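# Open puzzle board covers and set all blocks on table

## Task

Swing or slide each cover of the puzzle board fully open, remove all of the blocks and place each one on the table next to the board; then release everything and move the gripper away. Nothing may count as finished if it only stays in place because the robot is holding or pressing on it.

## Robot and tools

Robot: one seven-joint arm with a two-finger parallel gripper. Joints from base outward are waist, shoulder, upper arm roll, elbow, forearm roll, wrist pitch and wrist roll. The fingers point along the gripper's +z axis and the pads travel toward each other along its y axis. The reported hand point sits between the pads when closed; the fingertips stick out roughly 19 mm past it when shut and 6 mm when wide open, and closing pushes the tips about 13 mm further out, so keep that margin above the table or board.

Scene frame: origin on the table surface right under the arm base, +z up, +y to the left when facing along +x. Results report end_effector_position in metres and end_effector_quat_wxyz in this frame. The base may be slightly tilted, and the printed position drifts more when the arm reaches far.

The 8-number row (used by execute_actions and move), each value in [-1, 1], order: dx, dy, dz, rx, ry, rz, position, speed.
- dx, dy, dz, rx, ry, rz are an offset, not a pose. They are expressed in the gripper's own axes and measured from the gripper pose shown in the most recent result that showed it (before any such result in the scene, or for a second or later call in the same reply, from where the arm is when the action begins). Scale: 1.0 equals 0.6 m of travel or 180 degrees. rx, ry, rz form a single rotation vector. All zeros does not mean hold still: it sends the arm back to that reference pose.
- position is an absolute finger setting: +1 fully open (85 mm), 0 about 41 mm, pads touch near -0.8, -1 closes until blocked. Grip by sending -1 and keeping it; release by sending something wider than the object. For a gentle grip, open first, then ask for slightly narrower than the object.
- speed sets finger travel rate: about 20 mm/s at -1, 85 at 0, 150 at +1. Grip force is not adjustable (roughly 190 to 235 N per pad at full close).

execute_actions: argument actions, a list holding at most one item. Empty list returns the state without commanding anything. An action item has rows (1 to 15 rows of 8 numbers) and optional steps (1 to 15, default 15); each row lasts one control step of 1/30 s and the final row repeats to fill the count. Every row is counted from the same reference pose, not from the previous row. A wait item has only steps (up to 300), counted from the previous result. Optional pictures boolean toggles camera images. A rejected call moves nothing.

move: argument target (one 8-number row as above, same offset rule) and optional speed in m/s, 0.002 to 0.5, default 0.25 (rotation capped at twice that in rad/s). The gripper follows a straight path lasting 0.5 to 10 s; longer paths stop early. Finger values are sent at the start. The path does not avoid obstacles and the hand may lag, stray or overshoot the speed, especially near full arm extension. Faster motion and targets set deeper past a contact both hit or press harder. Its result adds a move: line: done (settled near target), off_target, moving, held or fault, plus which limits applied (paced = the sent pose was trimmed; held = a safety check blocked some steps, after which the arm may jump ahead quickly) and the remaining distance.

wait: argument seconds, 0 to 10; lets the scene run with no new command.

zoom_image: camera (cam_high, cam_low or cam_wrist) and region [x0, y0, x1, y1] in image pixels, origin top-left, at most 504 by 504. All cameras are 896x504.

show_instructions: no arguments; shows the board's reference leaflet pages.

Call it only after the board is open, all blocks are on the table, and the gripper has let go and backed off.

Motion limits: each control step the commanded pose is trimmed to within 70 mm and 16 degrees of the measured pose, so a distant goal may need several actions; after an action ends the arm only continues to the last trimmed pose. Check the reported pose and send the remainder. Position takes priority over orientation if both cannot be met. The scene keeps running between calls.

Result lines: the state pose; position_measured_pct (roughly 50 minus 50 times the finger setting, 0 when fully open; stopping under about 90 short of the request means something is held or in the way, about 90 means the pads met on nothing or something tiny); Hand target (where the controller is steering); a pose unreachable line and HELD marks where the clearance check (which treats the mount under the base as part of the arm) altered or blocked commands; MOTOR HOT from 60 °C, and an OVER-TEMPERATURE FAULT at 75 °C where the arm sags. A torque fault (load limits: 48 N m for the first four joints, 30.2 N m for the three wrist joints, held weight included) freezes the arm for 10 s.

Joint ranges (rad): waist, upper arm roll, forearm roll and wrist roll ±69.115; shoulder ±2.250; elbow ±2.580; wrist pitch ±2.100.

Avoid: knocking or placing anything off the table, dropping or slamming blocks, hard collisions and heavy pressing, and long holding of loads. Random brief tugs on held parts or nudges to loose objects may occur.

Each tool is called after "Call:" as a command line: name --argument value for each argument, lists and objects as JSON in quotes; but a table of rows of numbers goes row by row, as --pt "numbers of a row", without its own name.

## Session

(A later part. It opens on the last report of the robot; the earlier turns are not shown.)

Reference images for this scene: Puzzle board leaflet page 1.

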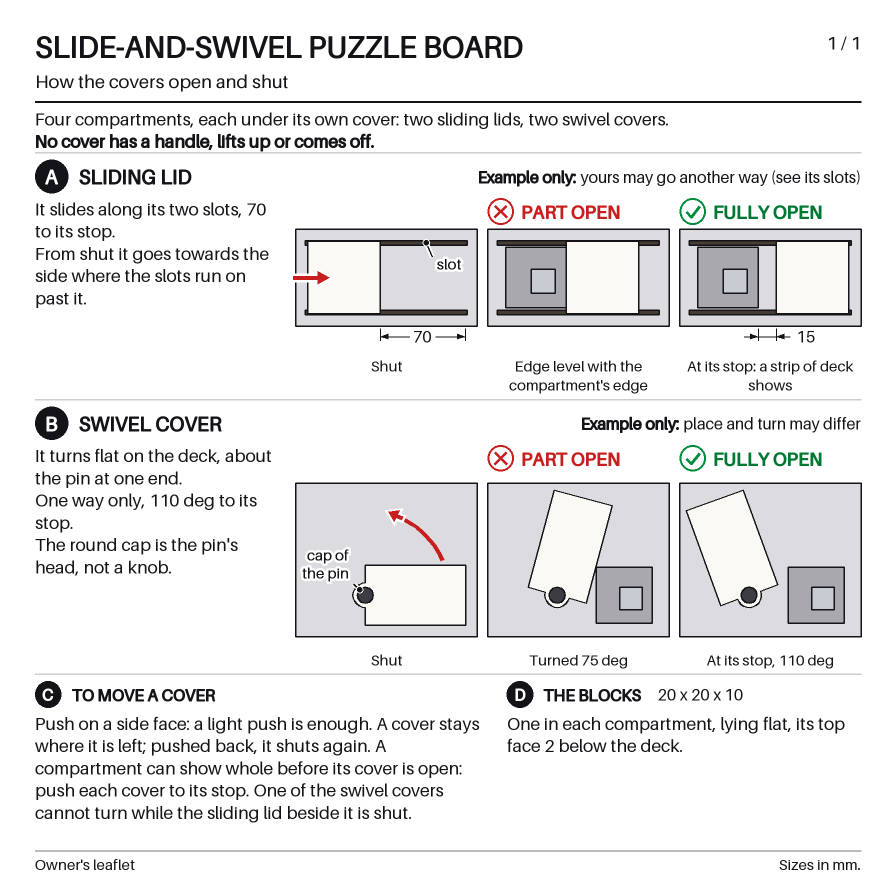

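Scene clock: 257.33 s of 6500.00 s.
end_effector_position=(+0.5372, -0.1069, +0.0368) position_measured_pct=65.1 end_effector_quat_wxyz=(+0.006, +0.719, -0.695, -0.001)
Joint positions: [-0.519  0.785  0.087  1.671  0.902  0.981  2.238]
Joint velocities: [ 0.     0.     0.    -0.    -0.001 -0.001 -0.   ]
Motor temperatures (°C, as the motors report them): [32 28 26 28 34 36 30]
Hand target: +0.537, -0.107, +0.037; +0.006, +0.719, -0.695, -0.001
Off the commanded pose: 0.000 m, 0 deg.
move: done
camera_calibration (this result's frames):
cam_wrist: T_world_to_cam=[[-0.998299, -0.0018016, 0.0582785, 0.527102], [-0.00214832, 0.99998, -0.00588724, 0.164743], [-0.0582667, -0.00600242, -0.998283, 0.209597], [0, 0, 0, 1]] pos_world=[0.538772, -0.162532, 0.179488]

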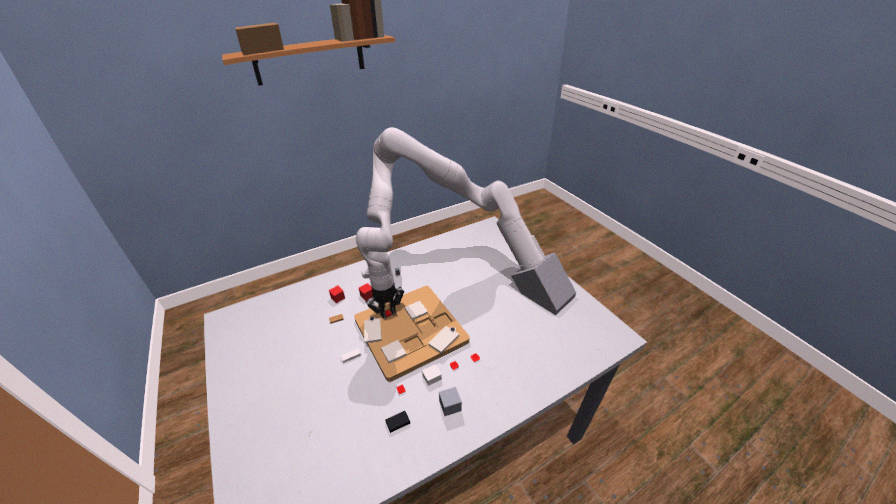

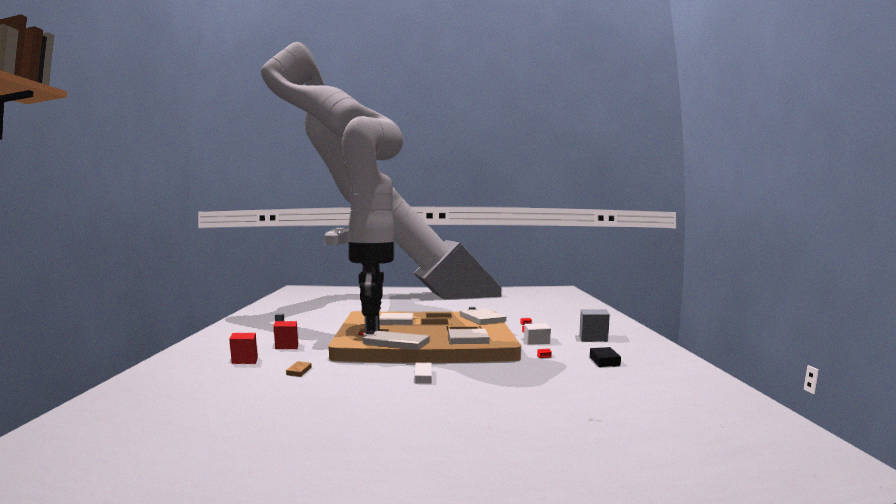

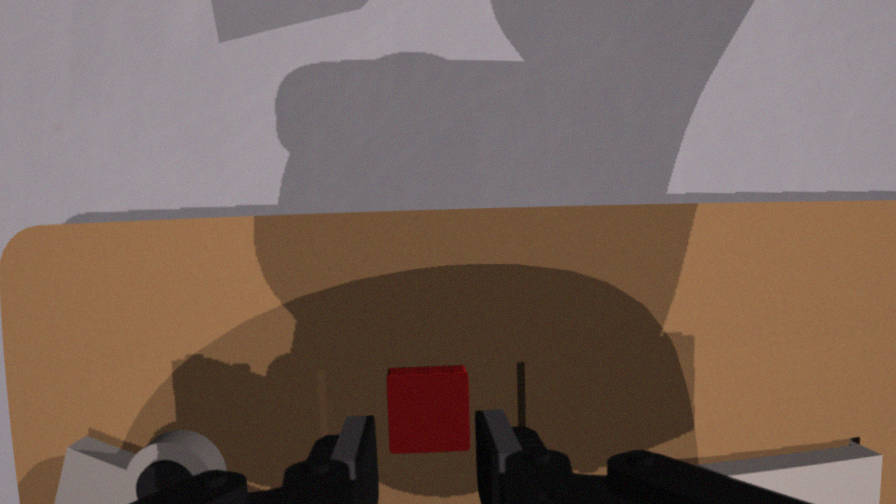

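Call:
move --target '[0,0,0,0,0,0,-0.5,-0.5]'

Call:
move --target '[0,0,-0.06,0,0,0,-0.5,-0.5]' --speed 0.1

Call:
move --target '[0.155,0.105,0,0,0,0,-0.5,-0.5]'

Scene clock: 265.57 s of 6500.00 s.
end_effector_position=(+0.5373, -0.1069, +0.0369) position_measured_pct=73.4 end_effector_quat_wxyz=(+0.006, +0.719, -0.695, -0.001)
Joint positions: [-0.519  0.785  0.087  1.671  0.902  0.981  2.238]
Joint velocities: [ 0.     0.001  0.     0.001 -0.     0.     0.   ]
Motor temperatures (°C, as the motors report them): [32 28 26 28 34 36 30]
Hand target: +0.537, -0.107, +0.037; +0.006, +0.719, -0.695, -0.001
Off the commanded pose: 0.000 m, 0 deg.
After step 90, 4.53 s passed at rest.
move: done
camera_calibration (this result's frames):
cam_wrist: T_world_to_cam=[[-0.998309, -0.00181213, 0.058099, 0.527158], [-0.00215184, 0.999981, -0.00578505, 0.164698], [-0.0580874, -0.00590029, -0.998294, 0.209627], [0, 0, 0, 1]] pos_world=[0.538798, -0.162503, 0.179595]

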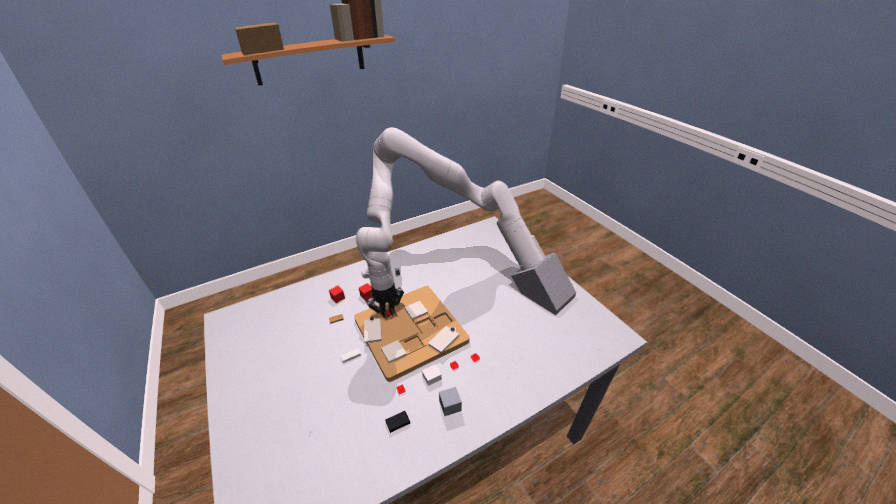

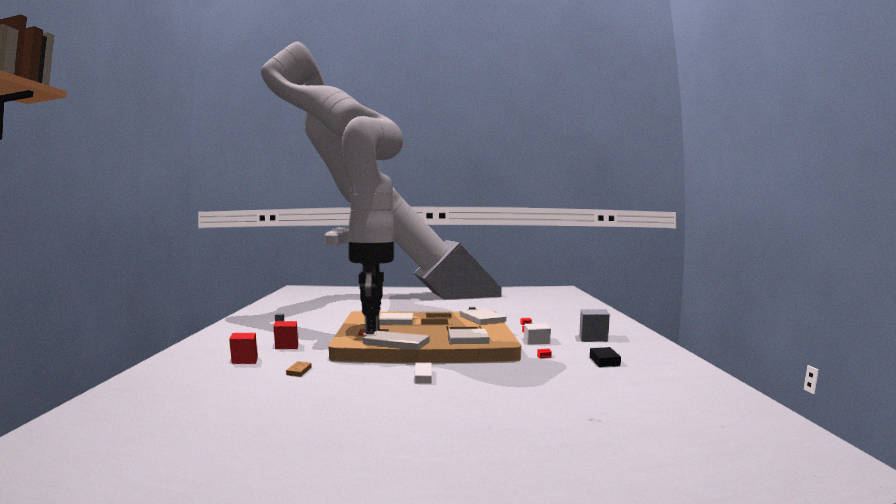

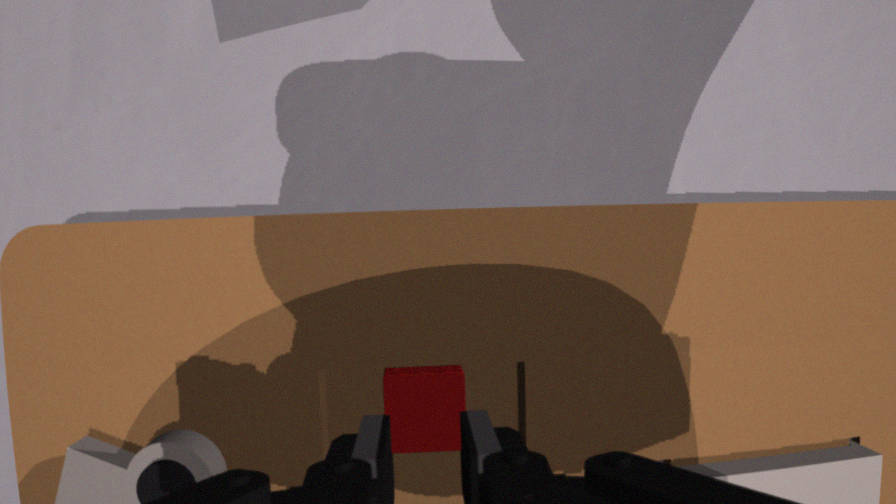

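Scene clock: 266.30 s of 6500.00 s.
end_effector_position=(+0.5375, -0.1067, +0.0727) position_measured_pct=73.4 end_effector_quat_wxyz=(+0.006, +0.719, -0.695, -0.002)
Joint positions: [-0.557  0.74   0.067  1.653  0.862  1.057  2.264]
Joint velocities: [-0.002 -0.004 -0.001  0.     0.001 -0.    -0.001]
Motor temperatures (°C, as the motors report them): [32 28 26 28 34 36 30]
Hand target: +0.538, -0.107, +0.073; +0.006, +0.719, -0.695, -0.001
Off the commanded pose: 0.000 m, 0 deg.
move: done
camera_calibration (this result's frames):
cam_wrist: T_world_to_cam=[[-0.998282, -0.00189283, 0.0585597, 0.525223], [-0.00223632, 0.999981, -0.00580064, 0.16474], [-0.0585475, -0.00592163, -0.998267, 0.245638], [0, 0, 0, 1]] pos_world=[0.539071, -0.162288, 0.215411]

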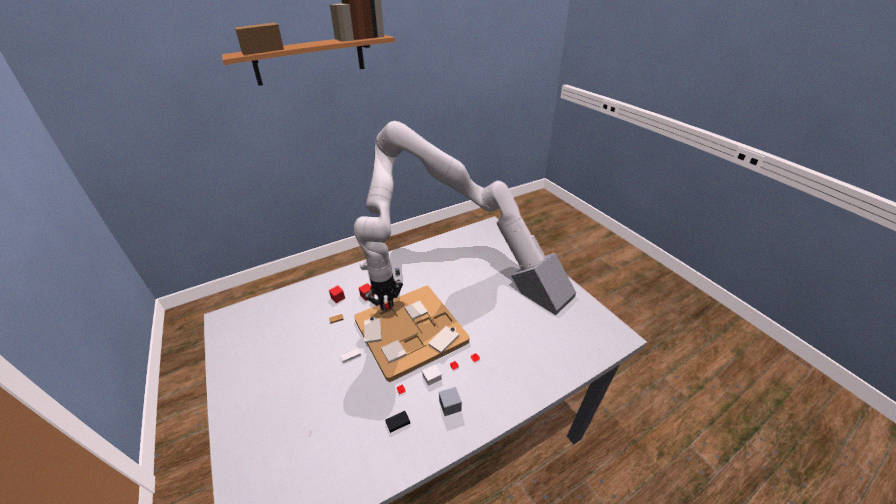

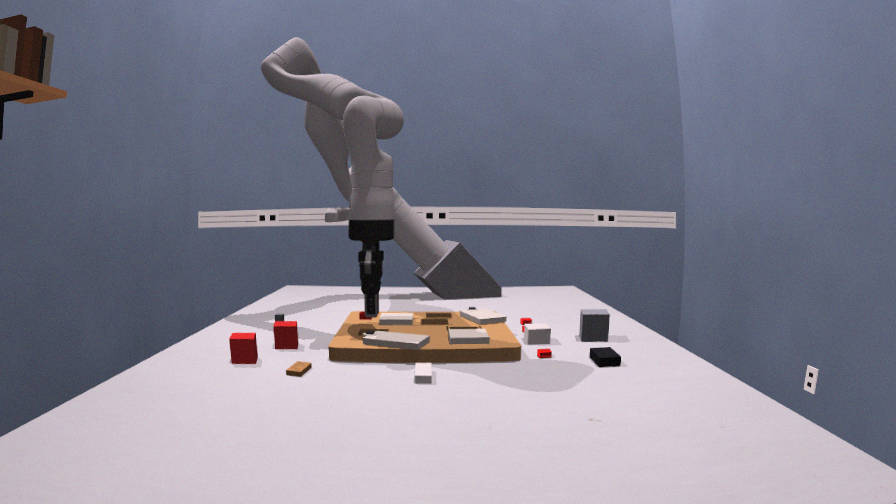

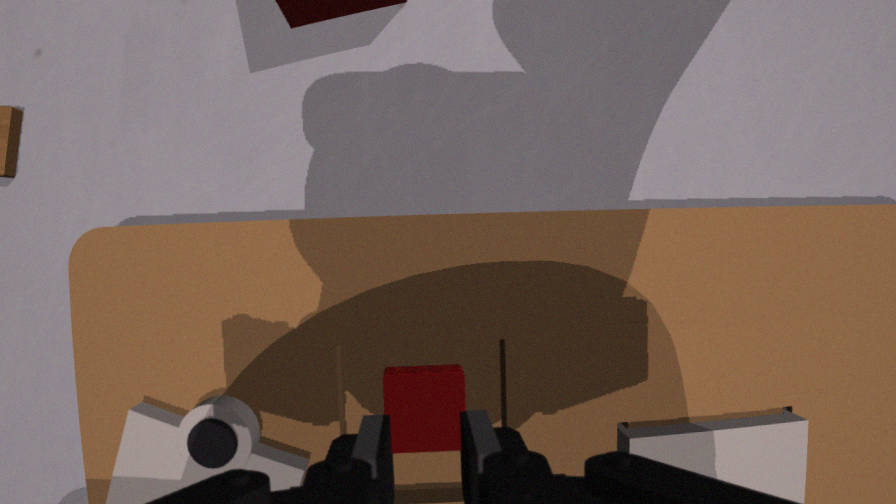

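Scene clock: 267.17 s of 6500.00 s.
end_effector_position=(+0.4773, -0.2012, +0.0736) position_measured_pct=73.4 end_effector_quat_wxyz=(+0.006, +0.719, -0.695, -0.001)
Joint positions: [-0.48   0.51   0.105  1.897  0.921  0.98   2.311]
Joint velocities: [ 0.002 -0.013  0.003  0.003 -0.001 -0.001  0.001]
Motor temperatures (°C, as the motors report them): [32 28 26 28 34 36 30]
Hand target: +0.477, -0.202, +0.074; +0.006, +0.719, -0.695, -0.001
Off the commanded pose: 0.001 m, 0 deg.
move: done
camera_calibration (this result's frames):
cam_wrist: T_world_to_cam=[[-0.998251, -0.00300534, 0.0590456, 0.464692], [-0.00339149, 0.999974, -0.00644072, 0.259745], [-0.0590247, -0.0066297, -0.998235, 0.242483], [0, 0, 0, 1]] pos_world=[0.479073, -0.256733, 0.21629]

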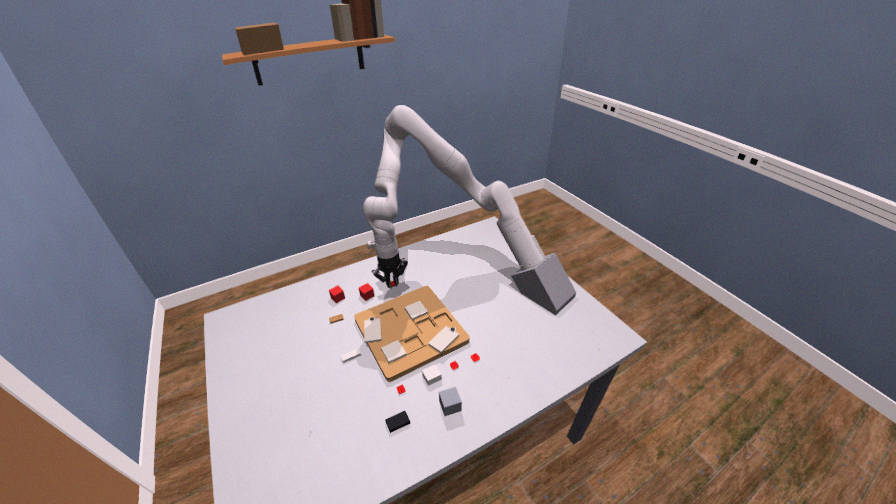

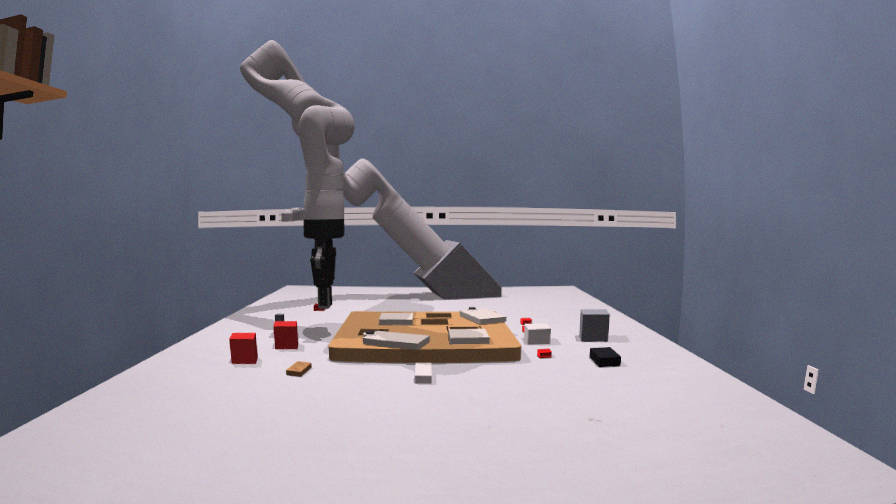

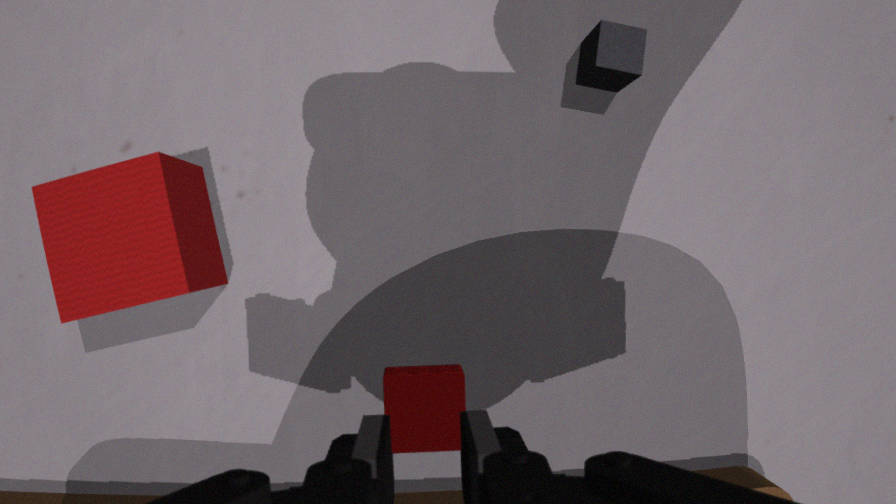

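Call:
move --target '[0.025,0.015,0.074,0,0,0,-0.5,-0.5]' --speed 0.1

Call:
move --target '[0,0,0.006,0,0,0,-0.5,-0.5]' --speed 0.01

Call:
move --target '[0,0,0,0,0,0,-0.25,0]'

Call:
move --target '[0,0,-0.28,0,0,0,-0.25,0]'

Scene clock: 274.43 s of 6500.00 s.
end_effector_position=(+0.4686, -0.2168, +0.0295) position_measured_pct=73.4 end_effector_quat_wxyz=(+0.006, +0.719, -0.695, -0.001)
Joint positions: [-0.41   0.543  0.145  1.947  1.004  0.862  2.28 ]
Joint velocities: [ 0.002  0.003  0.002  0.    -0.002 -0.001  0.001]
Motor temperatures (°C, as the motors report them): [32 28 26 28 34 36 30]
Hand target: +0.468, -0.217, +0.029; +0.006, +0.719, -0.695, -0.001
Off the commanded pose: 0.000 m, 0 deg.
After step 90, 3.47 s passed at rest.
move: done
camera_calibration (this result's frames):
cam_wrist: T_world_to_cam=[[-0.998284, -0.00304227, 0.0584789, 0.458508], [-0.00343414, 0.999972, -0.00660171, 0.275017], [-0.0584572, -0.0067912, -0.998267, 0.197576], [0, 0, 0, 1]] pos_world=[0.470216, -0.272273, 0.172236]

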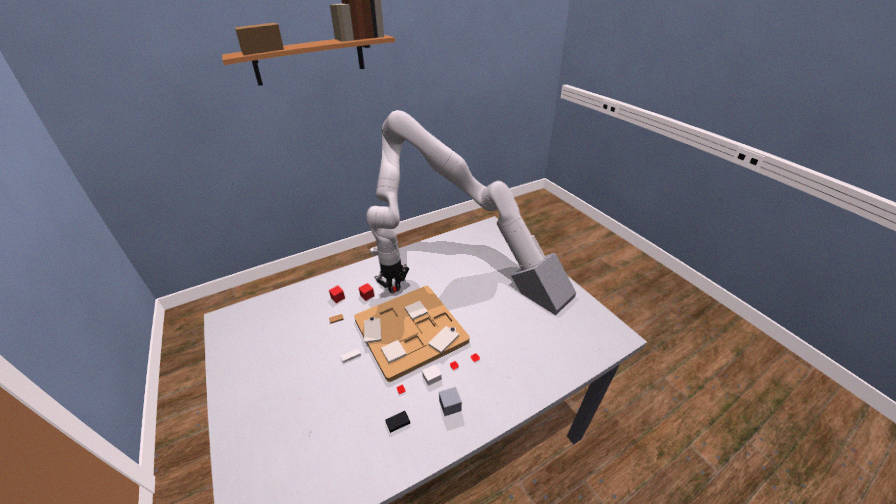

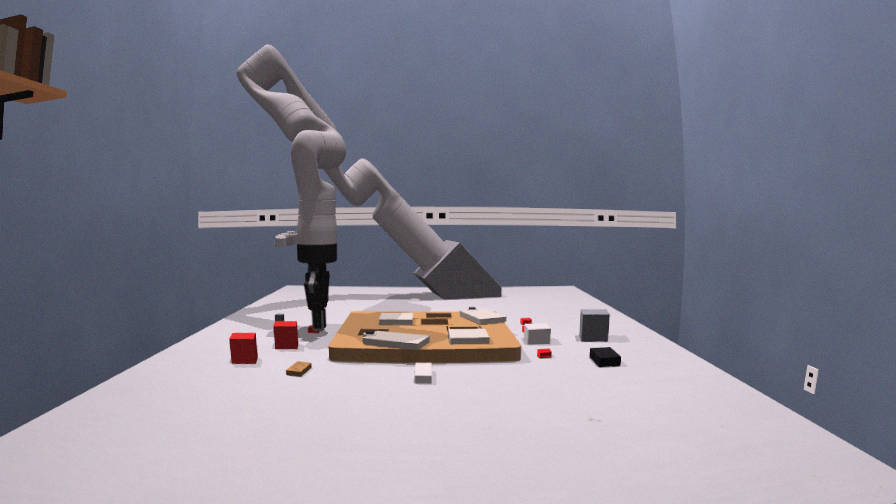

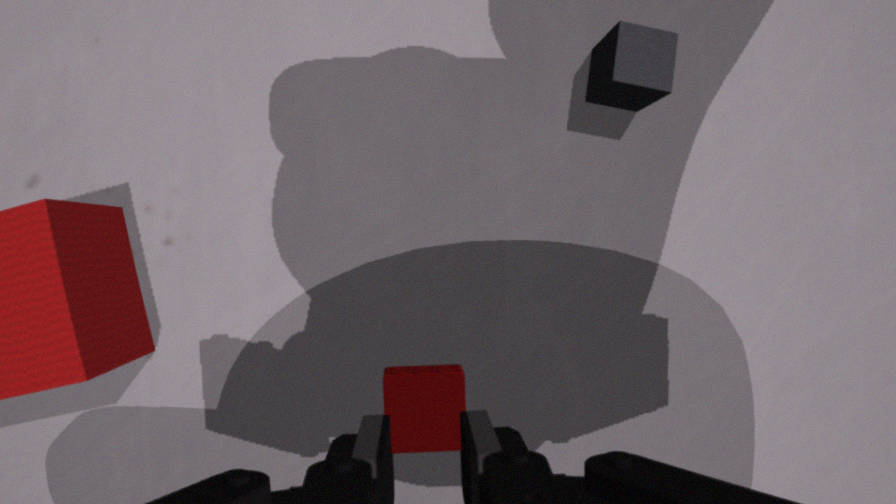

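Scene clock: 275.13 s of 6500.00 s.
end_effector_position=(+0.4686, -0.2168, +0.0259) position_measured_pct=73.4 end_effector_quat_wxyz=(+0.006, +0.719, -0.695, -0.001)
Joint positions: [-0.406  0.549  0.148  1.948  1.01   0.853  2.276]
Joint velocities: [0.    0.001 0.    0.001 0.001 0.001 0.   ]
Motor temperatures (°C, as the motors report them): [32 28 26 28 34 36 30]
Hand target: +0.469, -0.217, +0.026; +0.006, +0.719, -0.695, -0.001
Off the commanded pose: 0.000 m, 0 deg.
move: done
camera_calibration (this result's frames):
cam_wrist: T_world_to_cam=[[-0.99829, -0.00302019, 0.0583832, 0.458721], [-0.00341127, 0.999972, -0.00660003, 0.275013], [-0.0583616, -0.0067879, -0.998272, 0.193971], [0, 0, 0, 1]] pos_world=[0.470195, -0.272303, 0.16867]

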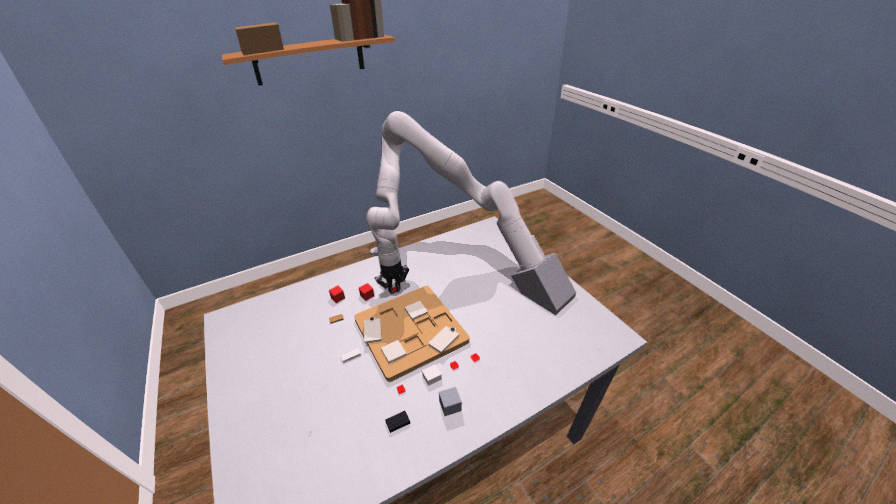

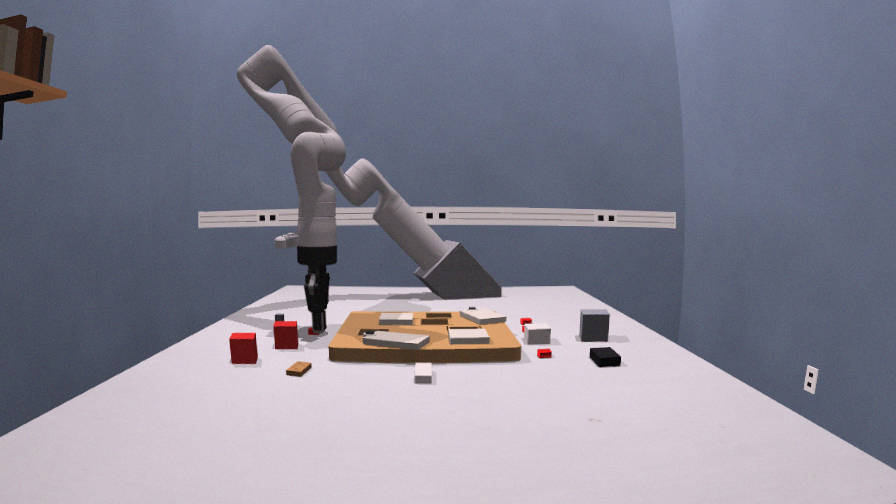

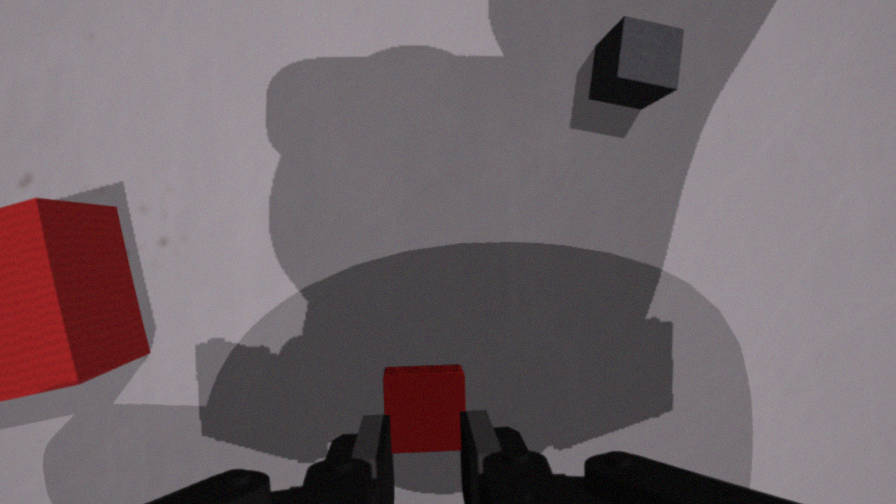

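Scene clock: 275.63 s of 6500.00 s.
end_effector_position=(+0.4686, -0.2168, +0.0259) position_measured_pct=62.3 end_effector_quat_wxyz=(+0.006, +0.719, -0.695, -0.001)
Joint positions: [-0.406  0.549  0.148  1.948  1.01   0.853  2.276]
Joint velocities: [ 0. -0. -0.  0.  0.  0.  0.]
Motor temperatures (°C, as the motors report them): [32 28 26 28 34 36 30]
Hand target: +0.469, -0.217, +0.026; +0.006, +0.719, -0.695, -0.001
Off the commanded pose: 0.000 m, 0 deg.
move: done
camera_calibration (this result's frames):
cam_wrist: T_world_to_cam=[[-0.99829, -0.00301709, 0.0583786, 0.458724], [-0.00340813, 0.999972, -0.00659988, 0.275012], [-0.0583571, -0.00678755, -0.998273, 0.19397], [0, 0, 0, 1]] pos_world=[0.470196, -0.272304, 0.168671]

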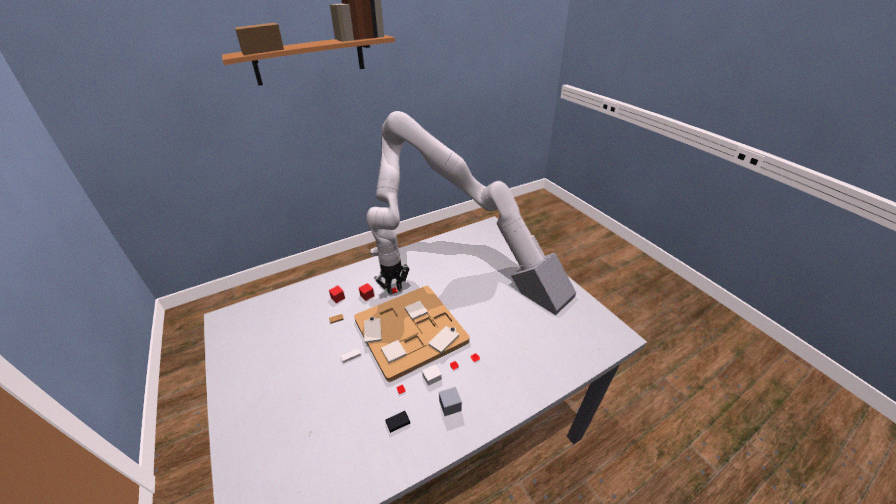

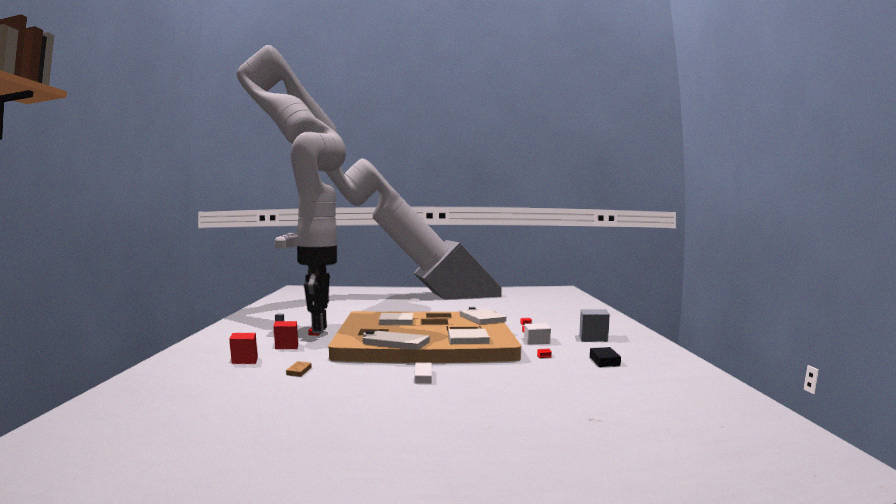

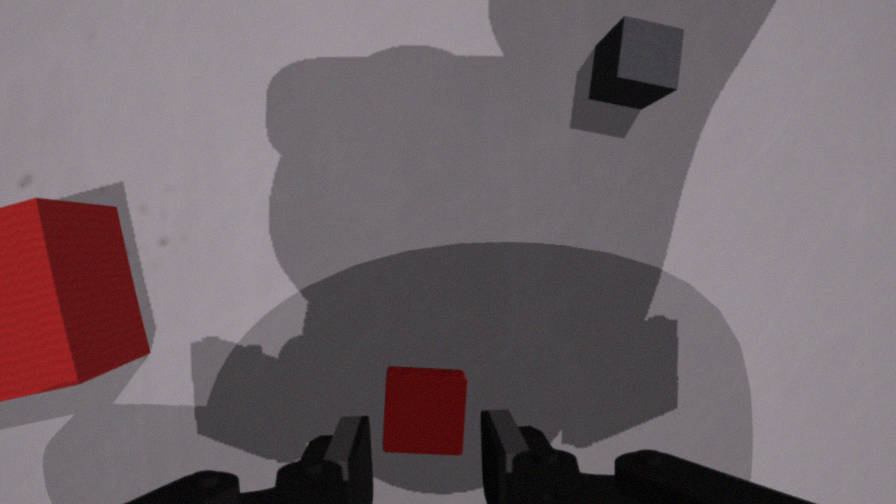

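Scene clock: 276.77 s of 6500.00 s.
end_effector_position=(+0.4699, -0.2157, +0.1938) position_measured_pct=62.3 end_effector_quat_wxyz=(+0.006, +0.719, -0.695, -0.002)
Joint positions: [-0.619  0.342  0.041  1.787  0.779  1.296  2.419]
Joint velocities: [-0.003 -0.002 -0.003 -0.     0.001  0.001 -0.001]
Motor temperatures (°C, as the motors report them): [32 28 26 28 34 36 30]
Hand target: +0.470, -0.216, +0.194; +0.006, +0.719, -0.695, -0.002
Off the commanded pose: 0.000 m, 0 deg.
move: done
camera_calibration (this result's frames):
cam_wrist: T_world_to_cam=[[-0.998239, -0.00317319, 0.0592403, 0.450045], [-0.00353499, 0.999976, -0.00600359, 0.274944], [-0.0592199, -0.00620243, -0.998226, 0.362185], [0, 0, 0, 1]] pos_world=[0.471673, -0.271263, 0.336533]

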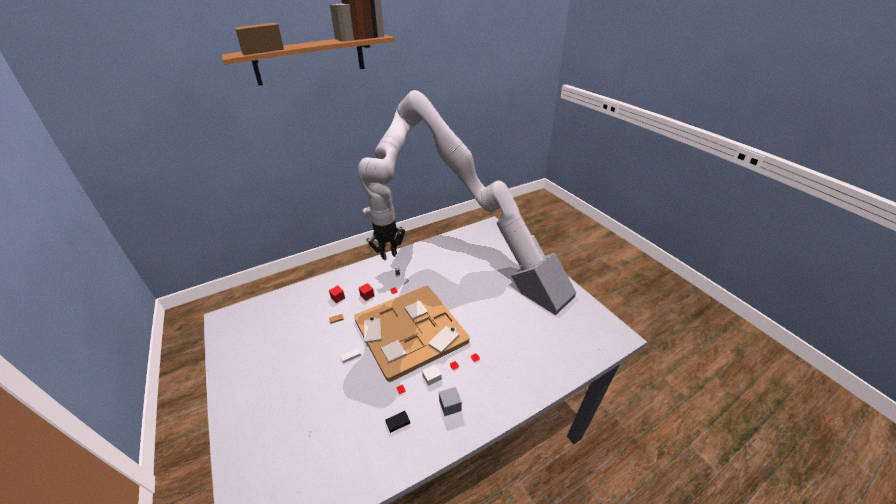

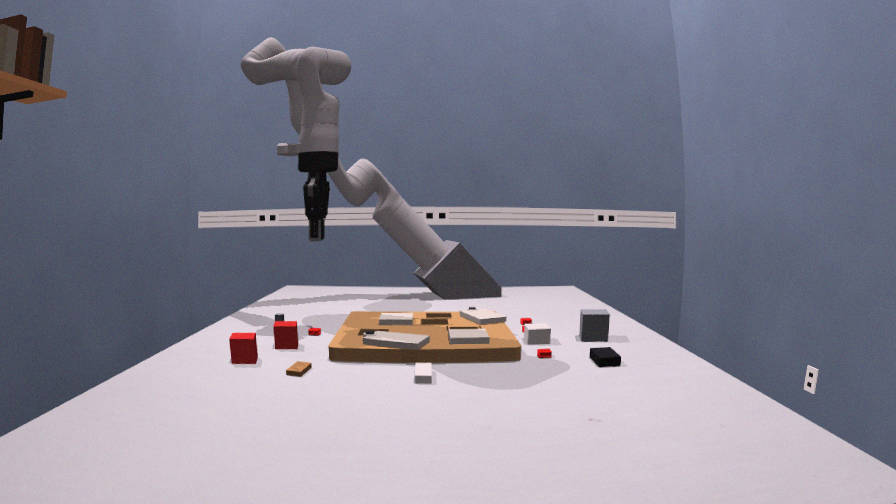

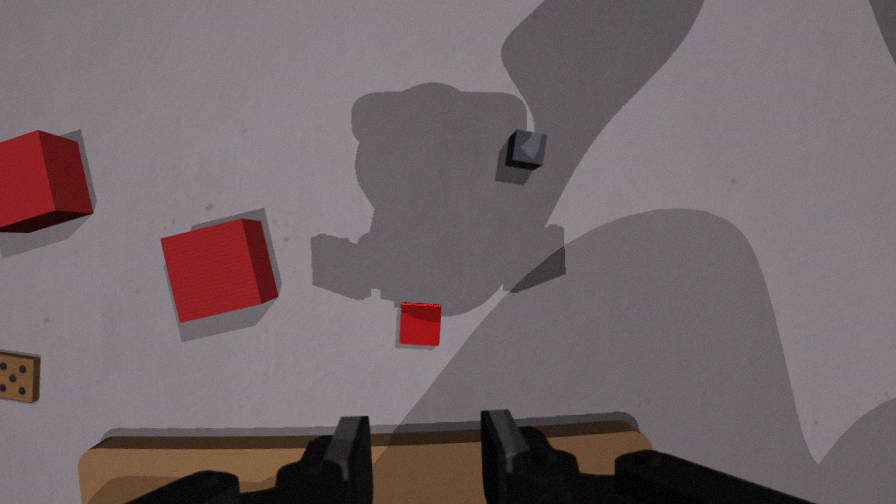

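Call:
finished_scene --scene 2

The scene is finished: the task was done.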